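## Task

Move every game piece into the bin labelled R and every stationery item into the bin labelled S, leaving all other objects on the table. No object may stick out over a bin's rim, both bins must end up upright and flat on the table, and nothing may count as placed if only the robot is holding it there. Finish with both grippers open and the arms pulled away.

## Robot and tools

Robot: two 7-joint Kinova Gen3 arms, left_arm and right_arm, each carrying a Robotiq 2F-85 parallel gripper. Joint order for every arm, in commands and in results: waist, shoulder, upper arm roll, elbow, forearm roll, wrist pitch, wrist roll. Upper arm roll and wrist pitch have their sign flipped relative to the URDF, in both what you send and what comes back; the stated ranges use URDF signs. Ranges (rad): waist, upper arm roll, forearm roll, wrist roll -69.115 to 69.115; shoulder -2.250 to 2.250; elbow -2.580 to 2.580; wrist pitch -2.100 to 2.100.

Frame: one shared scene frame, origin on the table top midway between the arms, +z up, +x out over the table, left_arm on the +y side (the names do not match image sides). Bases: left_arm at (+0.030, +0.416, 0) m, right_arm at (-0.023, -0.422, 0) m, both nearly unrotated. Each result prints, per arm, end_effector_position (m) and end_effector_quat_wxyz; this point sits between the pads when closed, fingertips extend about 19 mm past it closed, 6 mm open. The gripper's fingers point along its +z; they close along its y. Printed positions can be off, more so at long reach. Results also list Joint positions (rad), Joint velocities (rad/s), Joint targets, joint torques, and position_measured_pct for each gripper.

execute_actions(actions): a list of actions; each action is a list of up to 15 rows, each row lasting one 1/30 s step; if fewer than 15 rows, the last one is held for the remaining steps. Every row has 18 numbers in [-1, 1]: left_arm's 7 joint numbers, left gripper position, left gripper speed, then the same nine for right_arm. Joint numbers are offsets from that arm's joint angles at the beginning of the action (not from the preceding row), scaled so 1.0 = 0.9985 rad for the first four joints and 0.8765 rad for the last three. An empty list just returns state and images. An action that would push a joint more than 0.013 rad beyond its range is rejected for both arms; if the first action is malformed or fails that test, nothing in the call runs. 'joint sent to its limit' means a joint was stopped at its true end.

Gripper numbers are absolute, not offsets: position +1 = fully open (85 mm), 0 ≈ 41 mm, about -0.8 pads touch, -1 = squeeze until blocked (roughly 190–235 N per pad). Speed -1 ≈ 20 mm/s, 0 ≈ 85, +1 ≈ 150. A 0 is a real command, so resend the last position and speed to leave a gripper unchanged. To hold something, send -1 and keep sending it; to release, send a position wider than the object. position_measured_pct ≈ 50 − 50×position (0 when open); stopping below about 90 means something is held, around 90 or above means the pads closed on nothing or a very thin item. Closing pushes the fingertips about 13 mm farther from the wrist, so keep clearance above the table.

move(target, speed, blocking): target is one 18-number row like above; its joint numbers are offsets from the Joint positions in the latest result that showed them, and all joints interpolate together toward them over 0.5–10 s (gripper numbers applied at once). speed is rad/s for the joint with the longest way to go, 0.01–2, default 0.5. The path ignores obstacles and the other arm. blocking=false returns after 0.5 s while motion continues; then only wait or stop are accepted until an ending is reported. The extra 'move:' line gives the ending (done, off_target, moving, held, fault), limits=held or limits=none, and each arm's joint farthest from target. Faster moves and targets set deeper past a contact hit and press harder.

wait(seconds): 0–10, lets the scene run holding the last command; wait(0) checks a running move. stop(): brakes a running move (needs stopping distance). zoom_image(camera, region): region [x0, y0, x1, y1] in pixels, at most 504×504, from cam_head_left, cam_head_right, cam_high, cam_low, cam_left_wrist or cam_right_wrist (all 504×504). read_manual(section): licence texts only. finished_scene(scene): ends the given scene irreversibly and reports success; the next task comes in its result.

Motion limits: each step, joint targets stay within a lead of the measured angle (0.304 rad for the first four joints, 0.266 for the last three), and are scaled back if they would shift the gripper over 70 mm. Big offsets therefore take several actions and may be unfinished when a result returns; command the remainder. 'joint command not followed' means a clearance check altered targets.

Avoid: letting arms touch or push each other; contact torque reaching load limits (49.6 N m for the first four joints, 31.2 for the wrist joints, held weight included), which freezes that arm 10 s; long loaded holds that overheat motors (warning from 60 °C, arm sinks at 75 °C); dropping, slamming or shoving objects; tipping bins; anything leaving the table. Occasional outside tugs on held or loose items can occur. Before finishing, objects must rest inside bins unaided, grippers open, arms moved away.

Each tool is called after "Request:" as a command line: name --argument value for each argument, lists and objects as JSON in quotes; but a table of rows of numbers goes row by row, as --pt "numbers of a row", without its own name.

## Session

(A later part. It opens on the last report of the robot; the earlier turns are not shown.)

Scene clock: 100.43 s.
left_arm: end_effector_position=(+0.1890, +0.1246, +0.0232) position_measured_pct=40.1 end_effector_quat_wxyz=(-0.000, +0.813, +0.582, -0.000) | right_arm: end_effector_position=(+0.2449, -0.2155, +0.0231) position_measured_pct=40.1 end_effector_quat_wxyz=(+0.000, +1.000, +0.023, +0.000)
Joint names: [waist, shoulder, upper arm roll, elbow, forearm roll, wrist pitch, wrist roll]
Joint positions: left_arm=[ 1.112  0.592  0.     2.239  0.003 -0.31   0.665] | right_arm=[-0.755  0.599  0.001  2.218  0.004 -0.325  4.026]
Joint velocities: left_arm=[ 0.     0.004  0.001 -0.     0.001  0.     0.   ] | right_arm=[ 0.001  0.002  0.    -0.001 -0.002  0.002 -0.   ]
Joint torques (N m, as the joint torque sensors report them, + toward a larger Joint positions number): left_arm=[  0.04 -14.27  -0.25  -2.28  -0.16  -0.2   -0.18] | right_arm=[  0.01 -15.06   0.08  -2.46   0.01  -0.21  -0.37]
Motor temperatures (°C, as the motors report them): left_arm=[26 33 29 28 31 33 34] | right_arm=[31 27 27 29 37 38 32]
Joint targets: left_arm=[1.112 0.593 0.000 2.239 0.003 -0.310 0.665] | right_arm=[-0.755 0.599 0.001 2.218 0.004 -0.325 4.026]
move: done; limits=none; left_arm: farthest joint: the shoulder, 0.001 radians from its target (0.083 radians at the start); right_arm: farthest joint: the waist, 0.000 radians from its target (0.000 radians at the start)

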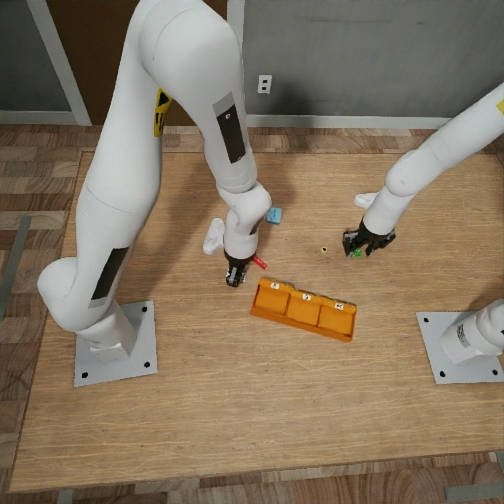

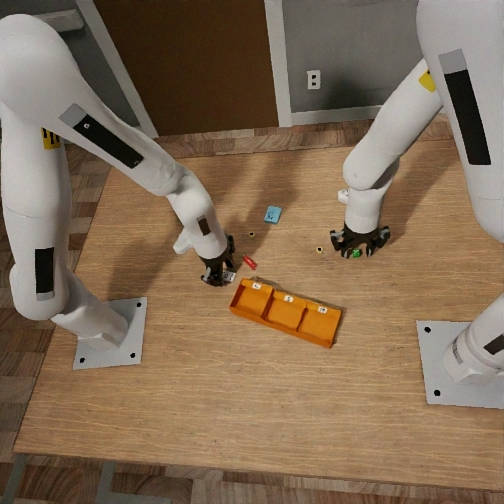

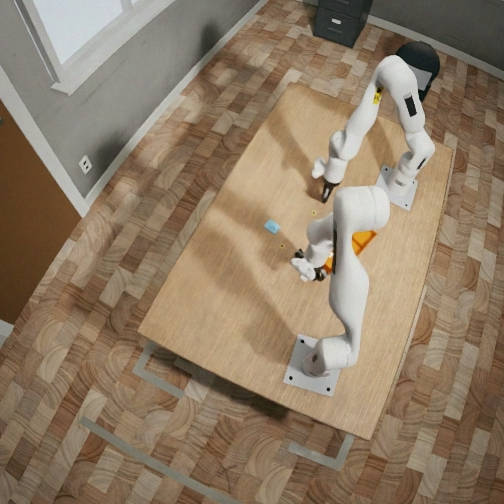

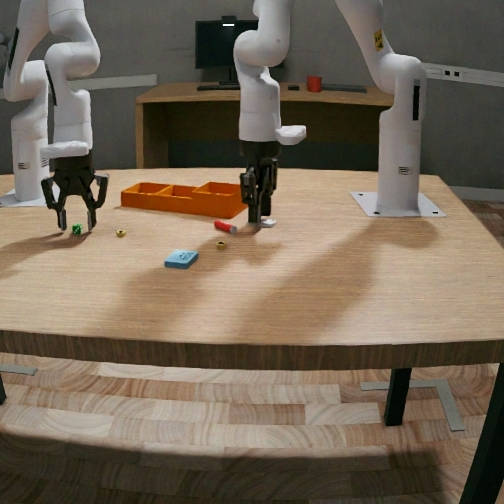

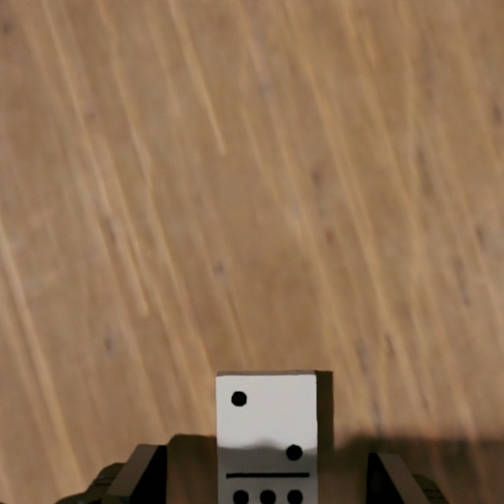

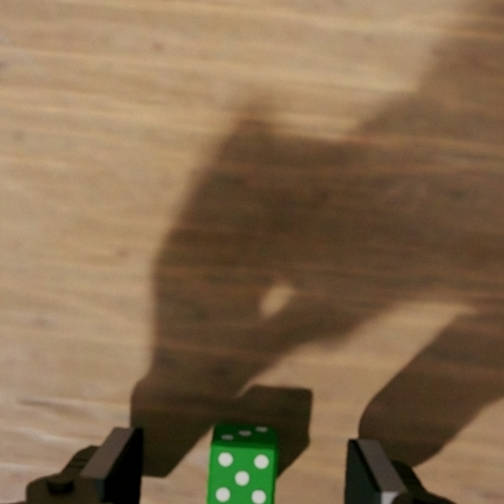

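Request:
move --target '[0,0,0,0,0,0,0,-1,0, 0,0,0,0,0,0,0,-1,0]'

Request:
move --target '[0,-0.25,0,-0.09,0,-0.39,0,-1,0, 0,-0.26,0,-0.1,0,-0.41,0,-1,0]' --speed 0.6

Scene clock: 105.67 s.
left_arm: end_effector_position=(+0.1890, +0.1246, +0.0239) position_measured_pct=75.8 end_effector_quat_wxyz=(+0.000, +0.813, +0.582, -0.000) | right_arm: end_effector_position=(+0.2449, -0.2155, +0.0234) position_measured_pct=79.8 end_effector_quat_wxyz=(+0.000, +1.000, +0.023, +0.000)
Joint names: [waist, shoulder, upper arm roll, elbow, forearm roll, wrist pitch, wrist roll]
Joint positions: left_arm=[ 1.112  0.59   0.     2.24   0.003 -0.311  0.665] | right_arm=[-0.755  0.598  0.001  2.218  0.004 -0.326  4.026]
Joint velocities: left_arm=[-0.    -0.001 -0.     0.    -0.001  0.     0.001] | right_arm=[ 0.002 -0.    -0.    -0.001 -0.001 -0.     0.   ]
Joint torques (N m, as the joint torque sensors report them, + toward a larger Joint positions number): left_arm=[  0.23 -12.64  -0.29  -2.46  -0.21   0.21  -0.22] | right_arm=[  0.1  -14.23   0.04  -2.62   0.09   0.14  -0.37]
Motor temperatures (°C, as the motors report them): left_arm=[26 33 29 28 31 33 34] | right_arm=[31 27 27 29 37 38 32]
Joint targets: left_arm=[1.112 0.592 0.000 2.239 0.003 -0.310 0.665] | right_arm=[-0.755 0.599 0.001 2.218 0.004 -0.325 4.026]
move: done; limits=none; left_arm: farthest joint: the shoulder, 0.002 radians from its target (0.001 radians at the start); right_arm: farthest joint: the shoulder, 0.001 radians from its target (0.000 radians at the start)

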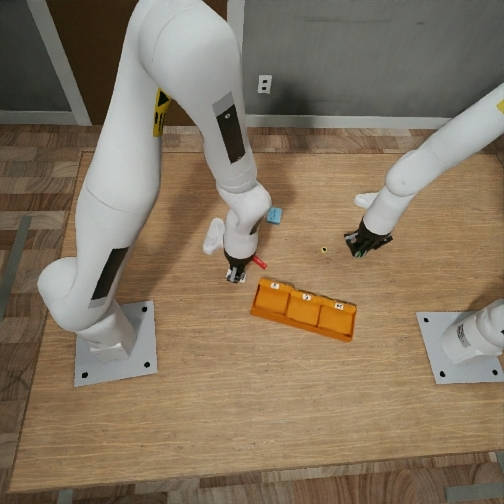

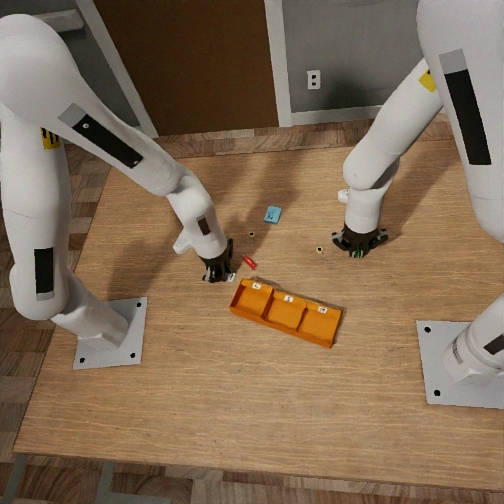

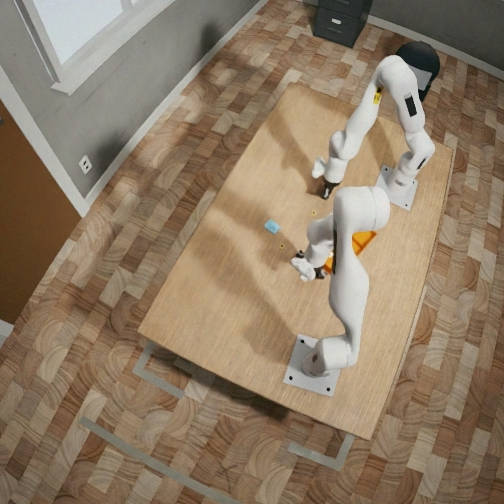

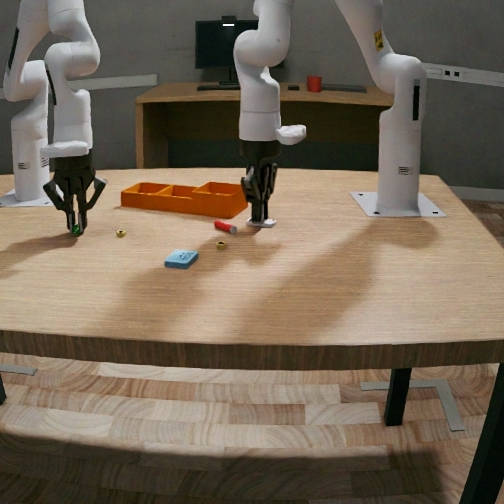

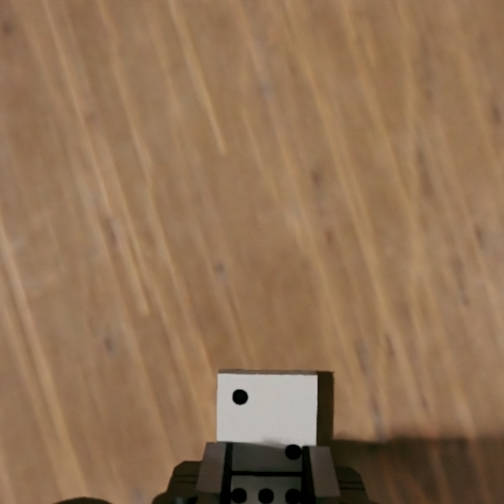

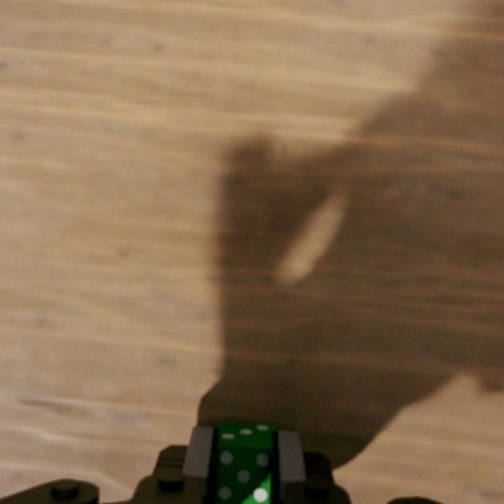

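Scene clock: 106.87 s.
left_arm: end_effector_position=(+0.1887, +0.1247, +0.1200) position_measured_pct=75.8 end_effector_quat_wxyz=(-0.001, +0.813, +0.582, -0.001) | right_arm: end_effector_position=(+0.2460, -0.2150, +0.1269) position_measured_pct=79.8 end_effector_quat_wxyz=(+0.001, +1.000, +0.023, +0.001)
Joint names: [waist, shoulder, upper arm roll, elbow, forearm roll, wrist pitch, wrist roll]
Joint positions: left_arm=[ 1.112  0.341  0.     2.15   0.003 -0.653  0.665] | right_arm=[-0.755  0.339  0.001  2.118  0.004 -0.685  4.026]
Joint velocities: left_arm=[-0.    -0.002  0.001  0.    -0.    -0.001 -0.002] | right_arm=[ 0.001 -0.003  0.     0.    -0.001 -0.001 -0.   ]
Joint torques (N m, as the joint torque sensors report them, + toward a larger Joint positions number): left_arm=[  0.06 -12.19  -0.08  -4.87  -0.19  -0.2   -0.3 ] | right_arm=[ -0.04 -13.27   0.29  -5.05   0.03  -0.22  -0.36]
Motor temperatures (°C, as the motors report them): left_arm=[26 33 29 28 31 33 34] | right_arm=[31 27 27 29 37 38 32]
Joint targets: left_arm=[1.112 0.341 0.000 2.150 0.003 -0.653 0.665] | right_arm=[-0.755 0.338 0.001 2.118 0.004 -0.685 4.026]
move: done; limits=none; left_arm: farthest joint: the shoulder, 0.001 radians from its target (0.250 radians at the start); right_arm: farthest joint: the waist, 0.000 radians from its target (0.000 radians at the start)

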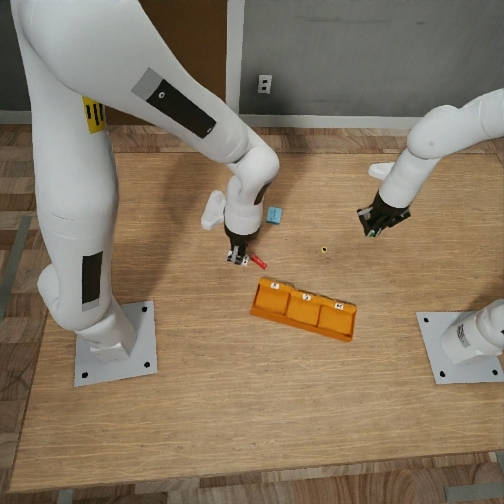

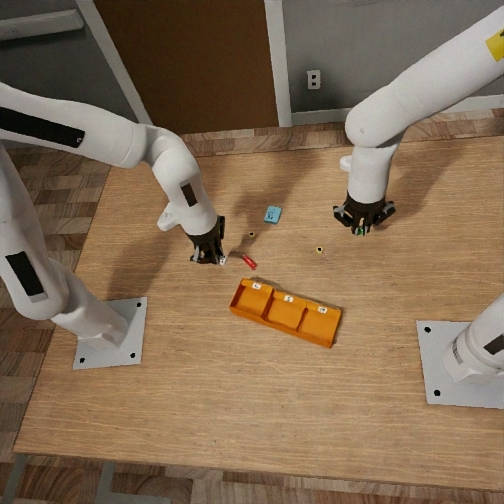

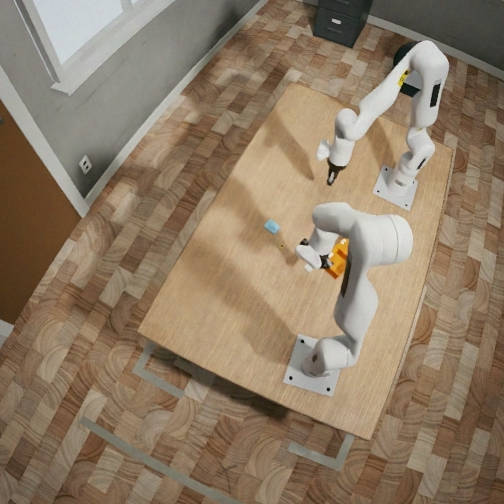

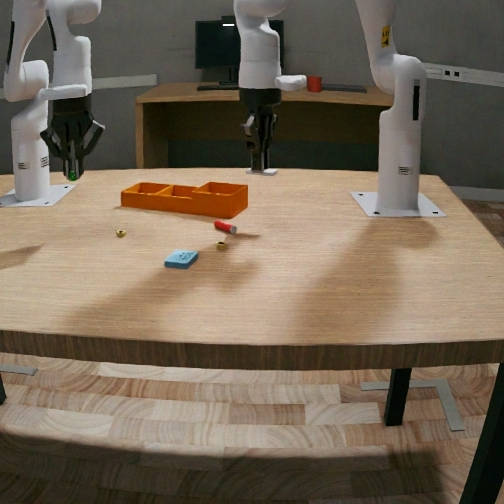

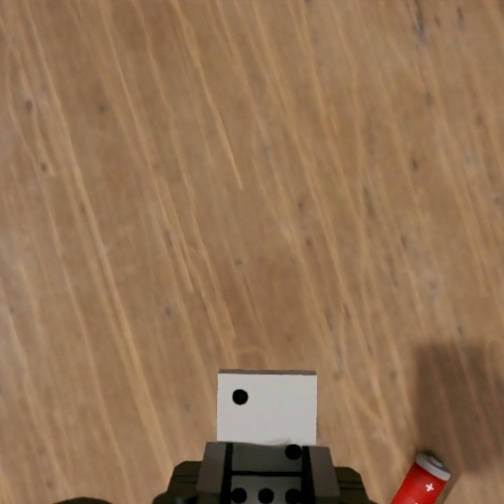

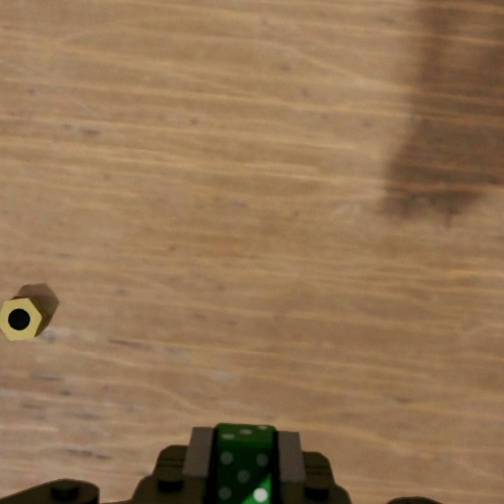

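Request:
move --target '[0.283,0.109,0,-0.198,0,-0.099,0.323,-1,0, 0,0,0,0,0,0,0,-1,0]' --speed 0.6

Scene clock: 115.50 s.
left_arm: end_effector_position=(+0.1198, +0.0304, +0.1203) position_measured_pct=75.8 end_effector_quat_wxyz=(-0.000, +0.813, +0.582, -0.001) | right_arm: end_effector_position=(+0.2460, -0.2150, +0.1269) position_measured_pct=79.8 end_effector_quat_wxyz=(+0.001, +1.000, +0.023, +0.001)
Joint names: [waist, shoulder, upper arm roll, elbow, forearm roll, wrist pitch, wrist roll]
Joint positions: left_arm=[ 1.394  0.45  -0.     1.952  0.003 -0.74   0.948] | right_arm=[-0.755  0.339  0.001  2.118  0.004 -0.685  4.026]
Joint velocities: left_arm=[0.004 0.004 0.001 0.001 0.001 0.    0.001] | right_arm=[ 0.001 -0.001 -0.    -0.    -0.     0.001  0.   ]
Joint torques (N m, as the joint torque sensors report them, + toward a larger Joint positions number): left_arm=[ -0.26 -14.87  -0.12  -5.46  -0.15  -0.21  -0.28] | right_arm=[  0.16 -13.2    0.21  -5.25   0.12  -0.09  -0.32]
Motor temperatures (°C, as the motors report them): left_arm=[26 33 29 28 31 33 34] | right_arm=[31 27 27 29 37 38 32]
Joint targets: left_arm=[1.394 0.450 0.000 1.952 0.003 -0.740 0.948] | right_arm=[-0.755 0.339 0.001 2.118 0.004 -0.685 4.026]
move: done; limits=none; left_arm: farthest joint: the waist, 0.000 radians from its target (0.283 radians at the start); right_arm: farthest joint: the waist, 0.000 radians from its target (0.000 radians at the start)

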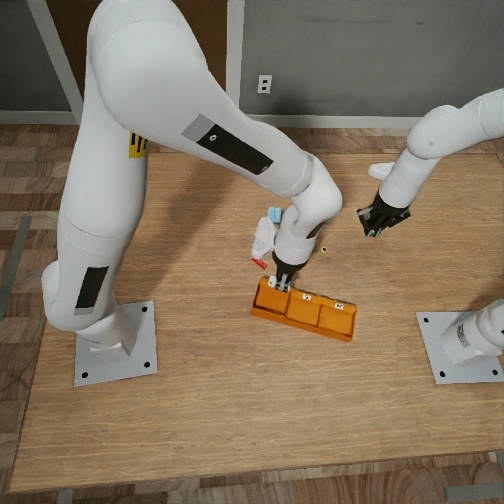

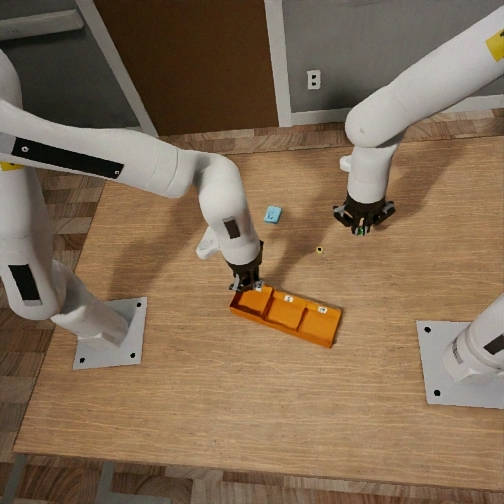

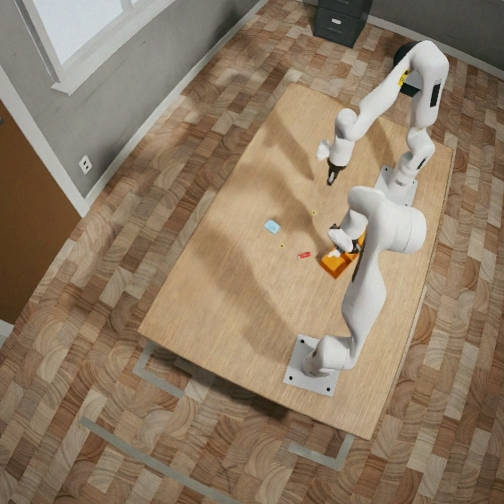

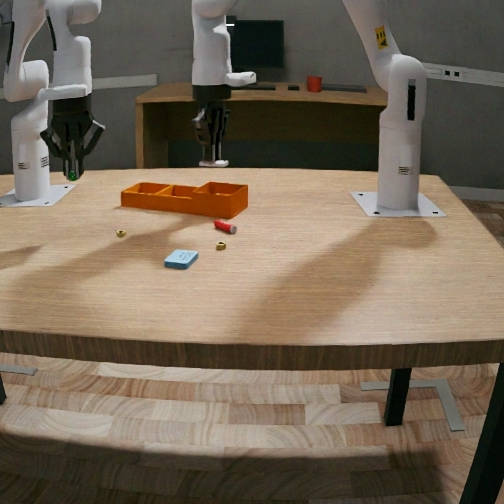

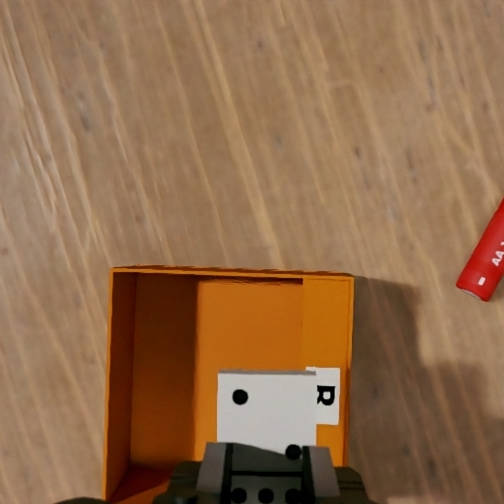

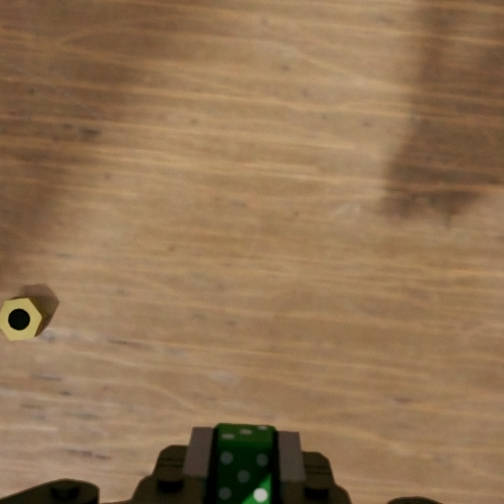

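Request:
move --target '[0.027,0.161,0,0.093,0,0.29,0.03,-1,0, 0,0,0,0,0,0,0,-1,0]' --speed 0.3

Scene clock: 128.63 s.
left_arm: end_effector_position=(+0.1079, +0.0345, +0.0405) position_measured_pct=75.8 end_effector_quat_wxyz=(+0.000, +0.813, +0.582, -0.001) | right_arm: end_effector_position=(+0.2460, -0.2150, +0.1269) position_measured_pct=79.8 end_effector_quat_wxyz=(+0.001, +1.000, +0.023, +0.001)
Joint names: [waist, shoulder, upper arm roll, elbow, forearm roll, wrist pitch, wrist roll]
Joint positions: left_arm=[ 1.421  0.61  -0.     2.045  0.003 -0.485  0.974] | right_arm=[-0.755  0.339  0.001  2.118  0.004 -0.685  4.026]
Joint velocities: left_arm=[-0.     0.004 -0.     0.001  0.     0.     0.001] | right_arm=[ 0.     0.001  0.    -0.001  0.     0.002 -0.   ]
Joint torques (N m, as the joint torque sensors report them, + toward a larger Joint positions number): left_arm=[  0.12 -16.3   -0.28  -3.69  -0.23  -0.2   -0.19] | right_arm=[  0.12 -13.29   0.23  -5.26  -0.02  -0.21  -0.35]
Motor temperatures (°C, as the motors report them): left_arm=[26 33 29 28 31 33 34] | right_arm=[31 27 27 29 37 38 32]
Joint targets: left_arm=[1.421 0.610 -0.000 2.045 0.003 -0.485 0.974] | right_arm=[-0.755 0.339 0.001 2.118 0.004 -0.685 4.026]
move: done; limits=none; left_arm: farthest joint: the shoulder, 0.001 radians from its target (0.161 radians at the start); right_arm: farthest joint: the waist, 0.000 radians from its target (0.000 radians at the start)

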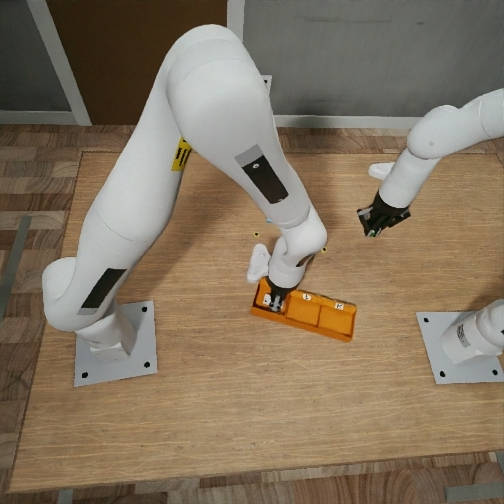

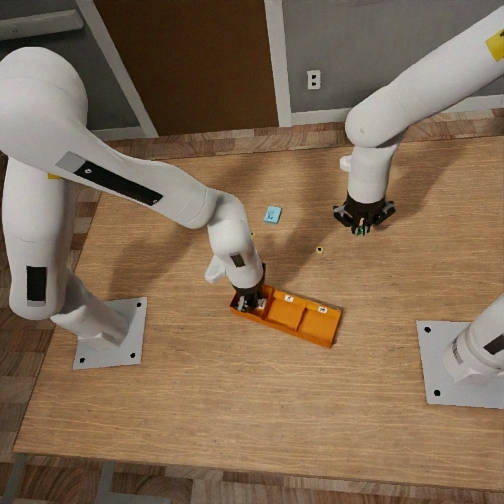

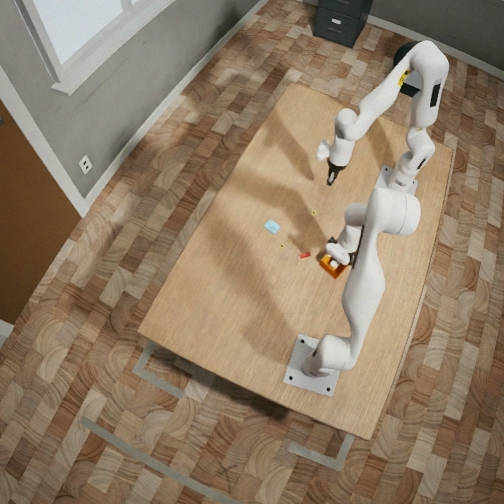

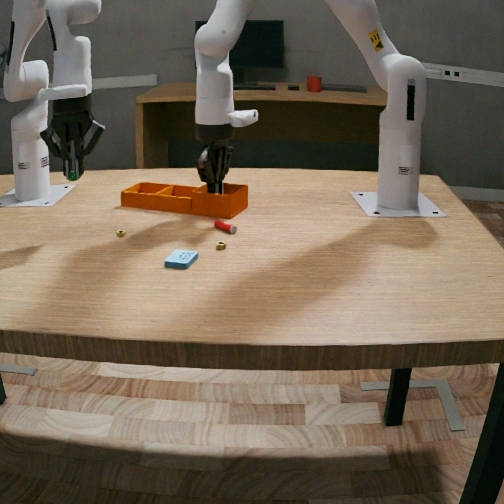

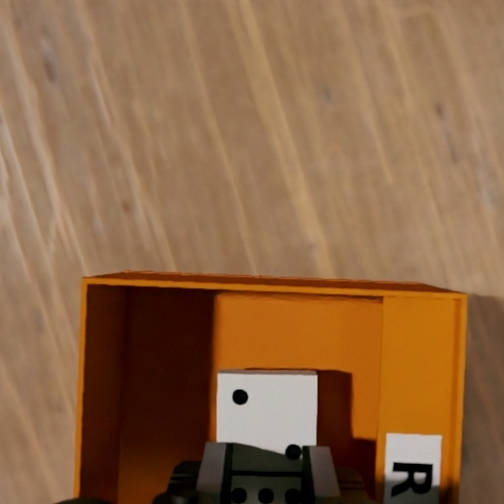

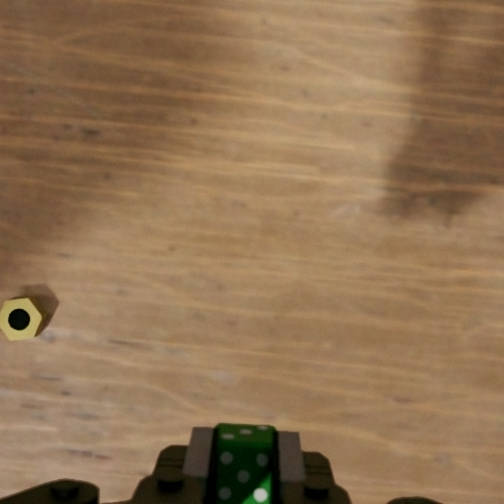

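Request:
move --target '[0,0.018,0,0,0,0.02,0,-1,0, 0,0,0,0,0,0,0,-1,0]' --speed 0.2

Request:
move --target '[0,0,0,0,0,0,0,-0.3,0, 0,0,0,0,0,0,0,-1,0]'

Request:
move --target '[0,-0.25,0,-0.09,0,-0.39,0,-0.3,0, 0,0,0,0,0,0,0,-1,0]' --speed 0.6

Scene clock: 135.80 s.
left_arm: end_effector_position=(+0.1081, +0.0335, +0.0336) position_measured_pct=75.8 end_effector_quat_wxyz=(+0.000, +0.813, +0.582, -0.001) | right_arm: end_effector_position=(+0.2460, -0.2150, +0.1269) position_measured_pct=79.8 end_effector_quat_wxyz=(+0.001, +1.000, +0.023, +0.001)
Joint names: [waist, shoulder, upper arm roll, elbow, forearm roll, wrist pitch, wrist roll]
Joint positions: left_arm=[ 1.421  0.628 -0.     2.045  0.003 -0.468  0.974] | right_arm=[-0.755  0.339  0.001  2.118  0.004 -0.685  4.026]
Joint velocities: left_arm=[-0.     0.001 -0.    -0.    -0.001  0.001 -0.   ] | right_arm=[-0.001 -0.    -0.    -0.001 -0.001 -0.    -0.   ]
Joint torques (N m, as the joint torque sensors report them, + toward a larger Joint positions number): left_arm=[  0.24 -16.01  -0.35  -3.5   -0.22  -0.22  -0.25] | right_arm=[  0.07 -13.12   0.12  -5.32   0.    -0.18  -0.43]
Motor temperatures (°C, as the motors report them): left_arm=[26 33 29 28 31 33 34] | right_arm=[31 27 27 29 37 38 32]
Joint targets: left_arm=[1.421 0.628 -0.000 2.045 0.003 -0.468 0.974] | right_arm=[-0.755 0.339 0.001 2.118 0.004 -0.685 4.026]
move: done; limits=none; left_arm: farthest joint: the wrist pitch, 0.001 radians from its target (0.018 radians at the start); right_arm: farthest joint: the waist, 0.000 radians from its target (0.000 radians at the start)

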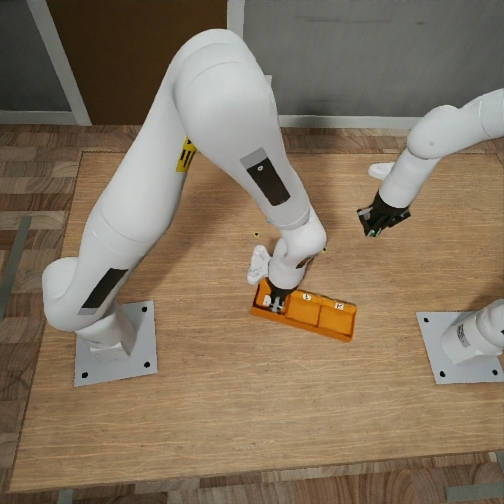

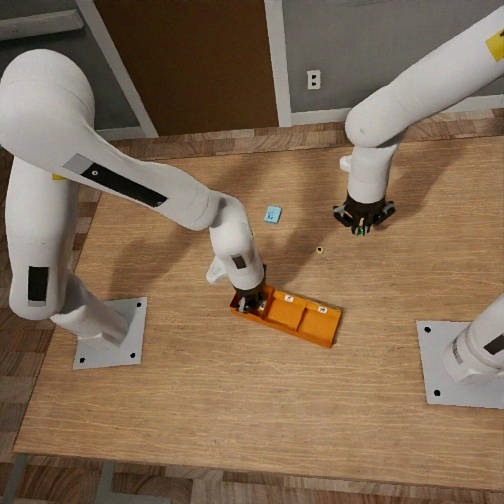

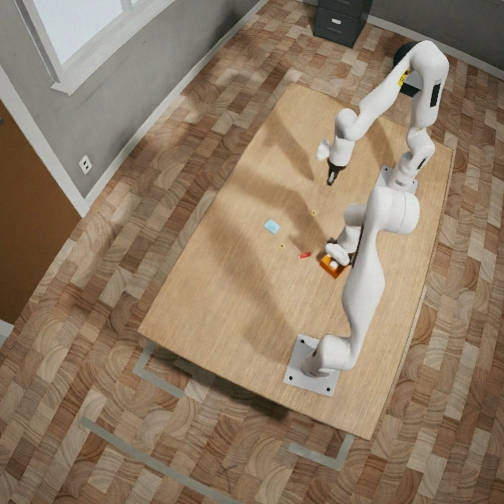

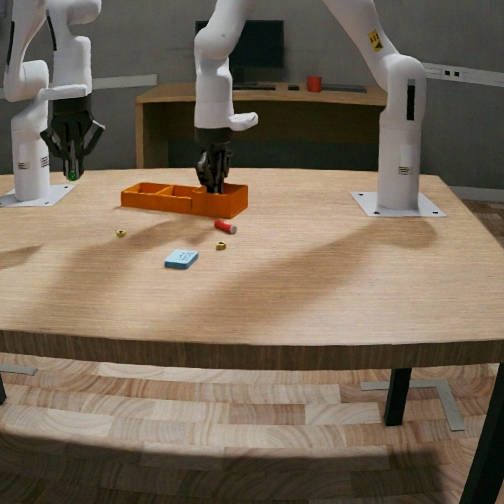

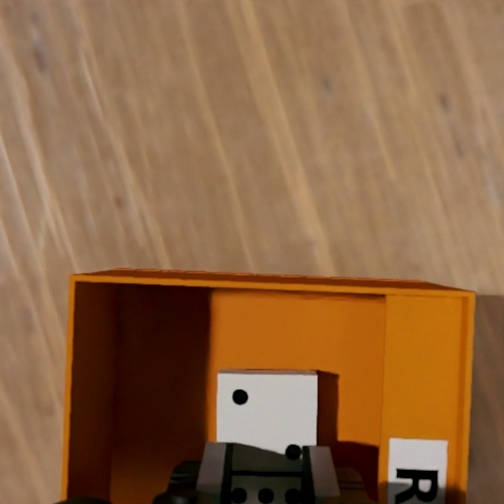

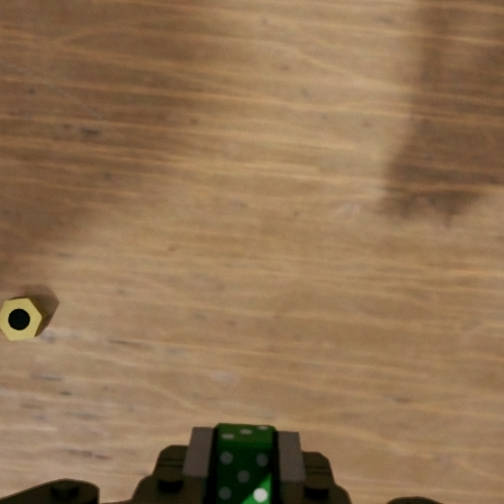

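Scene clock: 136.30 s.
left_arm: end_effector_position=(+0.1080, +0.0335, +0.0336) position_measured_pct=65.1 end_effector_quat_wxyz=(+0.000, +0.813, +0.582, -0.001) | right_arm: end_effector_position=(+0.2460, -0.2150, +0.1269) position_measured_pct=79.8 end_effector_quat_wxyz=(+0.001, +1.000, +0.023, +0.001)
Joint names: [waist, shoulder, upper arm roll, elbow, forearm roll, wrist pitch, wrist roll]
Joint positions: left_arm=[ 1.421  0.628 -0.     2.045  0.003 -0.468  0.974] | right_arm=[-0.755  0.339  0.001  2.118  0.004 -0.685  4.026]
Joint velocities: left_arm=[ 0.001  0.     0.     0.    -0.001  0.001  0.002] | right_arm=[-0.     0.001  0.     0.001  0.     0.001 -0.   ]
Joint torques (N m, as the joint torque sensors report them, + toward a larger Joint positions number): left_arm=[  0.01 -16.16  -0.27  -3.61  -0.25  -0.22  -0.32] | right_arm=[  0.06 -13.19   0.3   -5.1    0.    -0.13  -0.35]
Motor temperatures (°C, as the motors report them): left_arm=[26 33 29 28 31 33 34] | right_arm=[31 27 27 29 37 38 32]
Joint targets: left_arm=[1.421 0.628 -0.000 2.045 0.003 -0.468 0.974] | right_arm=[-0.755 0.339 0.001 2.118 0.004 -0.685 4.026]
move: done; limits=none; left_arm: farthest joint: the waist, 0.000 radians from its target (0.000 radians at the start); right_arm: farthest joint: the waist, 0.000 radians from its target (0.000 radians at the start)

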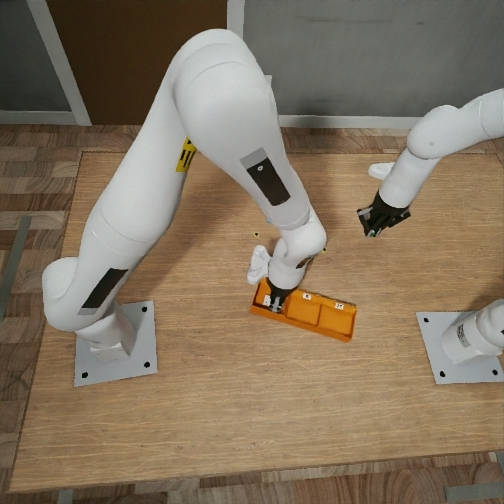

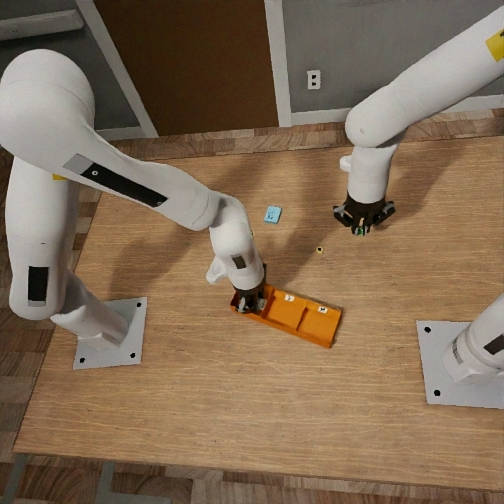

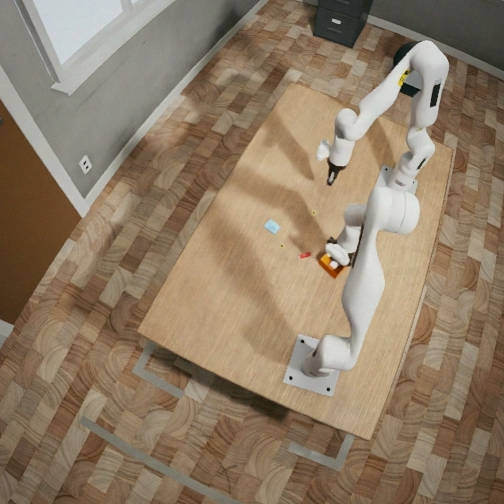

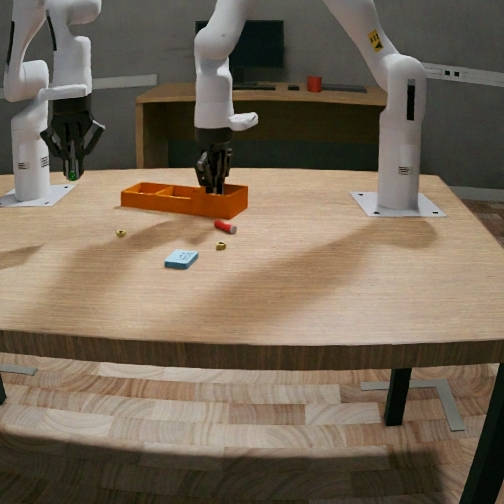

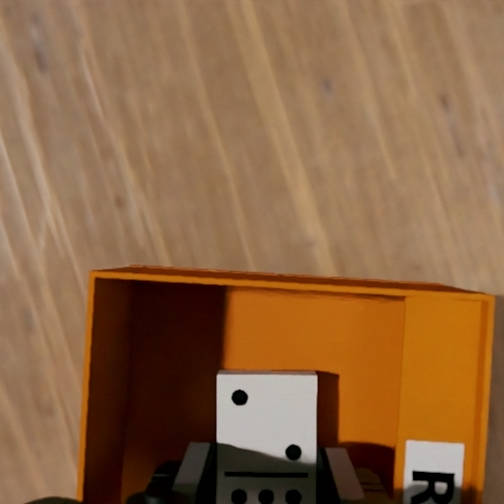

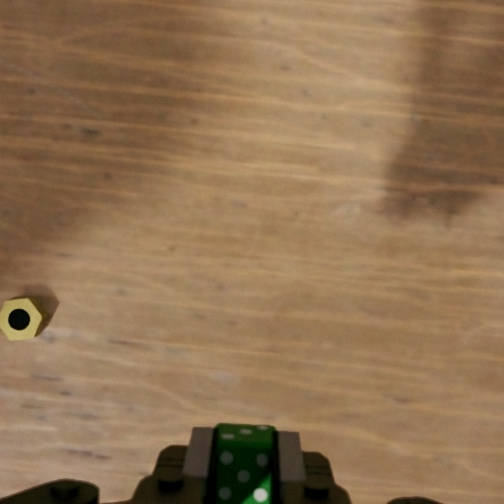

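Scene clock: 137.47 s.
left_arm: end_effector_position=(+0.1059, +0.0404, +0.1473) position_measured_pct=65.1 end_effector_quat_wxyz=(-0.001, +0.813, +0.582, -0.001) | right_arm: end_effector_position=(+0.2460, -0.2150, +0.1269) position_measured_pct=79.8 end_effector_quat_wxyz=(+0.001, +1.000, +0.023, +0.001)
Joint names: [waist, shoulder, upper arm roll, elbow, forearm roll, wrist pitch, wrist roll]
Joint positions: left_arm=[ 1.421  0.379 -0.     1.955  0.003 -0.81   0.974] | right_arm=[-0.755  0.339  0.001  2.118  0.004 -0.685  4.026]
Joint velocities: left_arm=[ 0.001 -0.003  0.     0.    -0.001  0.001  0.001] | right_arm=[ 0.001 -0.001 -0.     0.     0.001  0.    -0.   ]
Joint torques (N m, as the joint torque sensors report them, + toward a larger Joint positions number): left_arm=[  0.19 -14.49  -0.13  -5.92  -0.19  -0.24  -0.26] | right_arm=[  0.05 -13.38  -0.03  -5.3    0.04  -0.09  -0.39]
Motor temperatures (°C, as the motors report them): left_arm=[26 33 29 28 31 33 34] | right_arm=[31 27 27 29 37 38 32]
Joint targets: left_arm=[1.421 0.378 -0.000 1.955 0.003 -0.810 0.974] | right_arm=[-0.755 0.339 0.001 2.118 0.004 -0.685 4.026]
move: done; limits=none; left_arm: farthest joint: the waist, 0.000 radians from its target (0.000 radians at the start); right_arm: farthest joint: the waist, 0.000 radians from its target (0.000 radians at the start)

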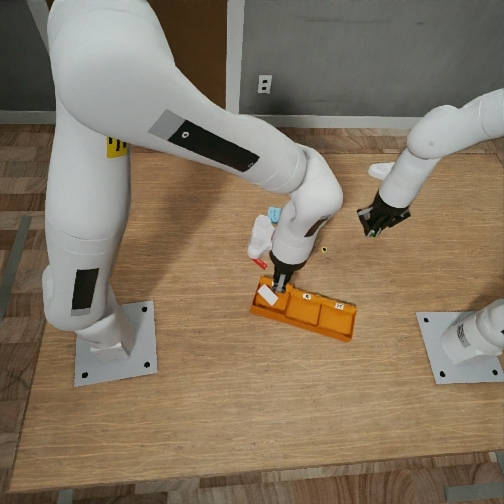

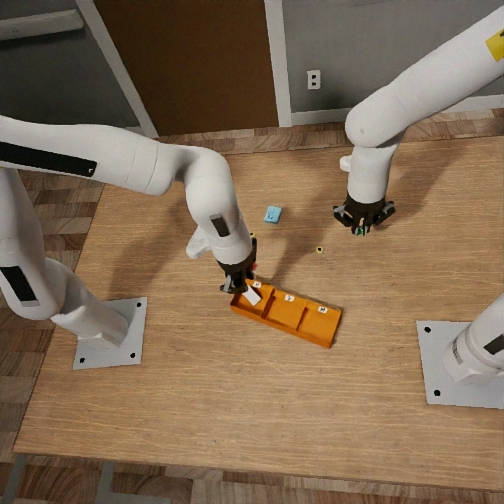

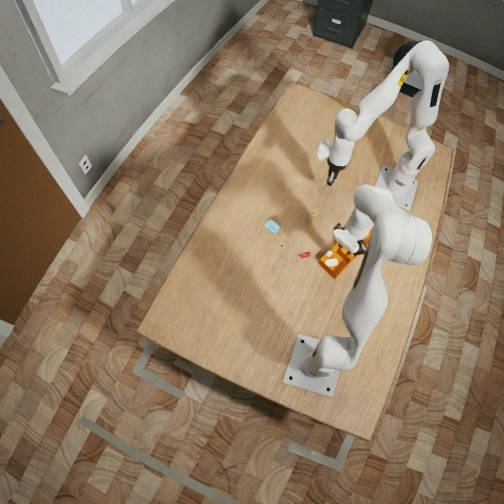

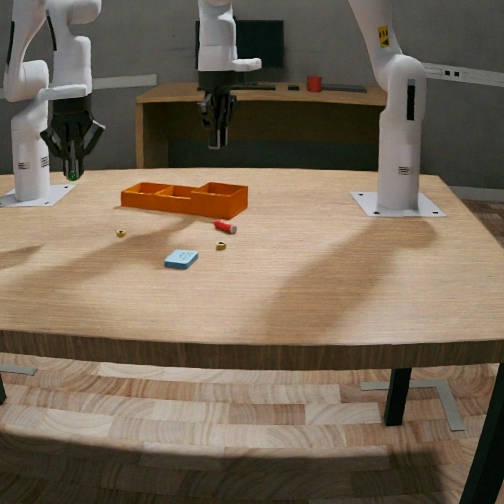

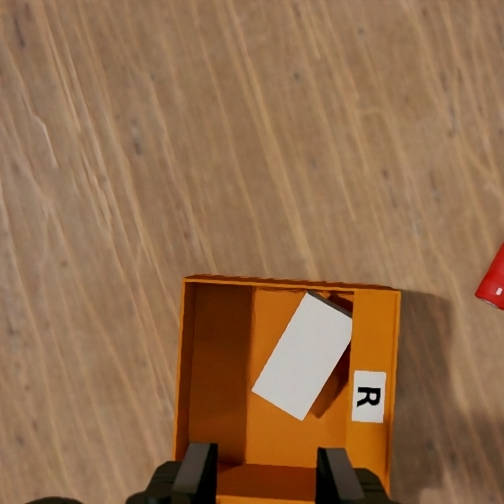

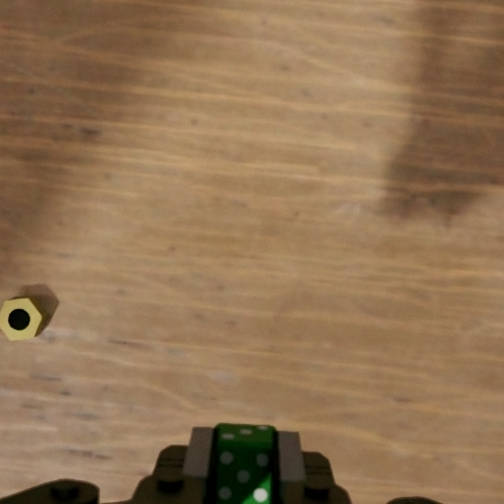

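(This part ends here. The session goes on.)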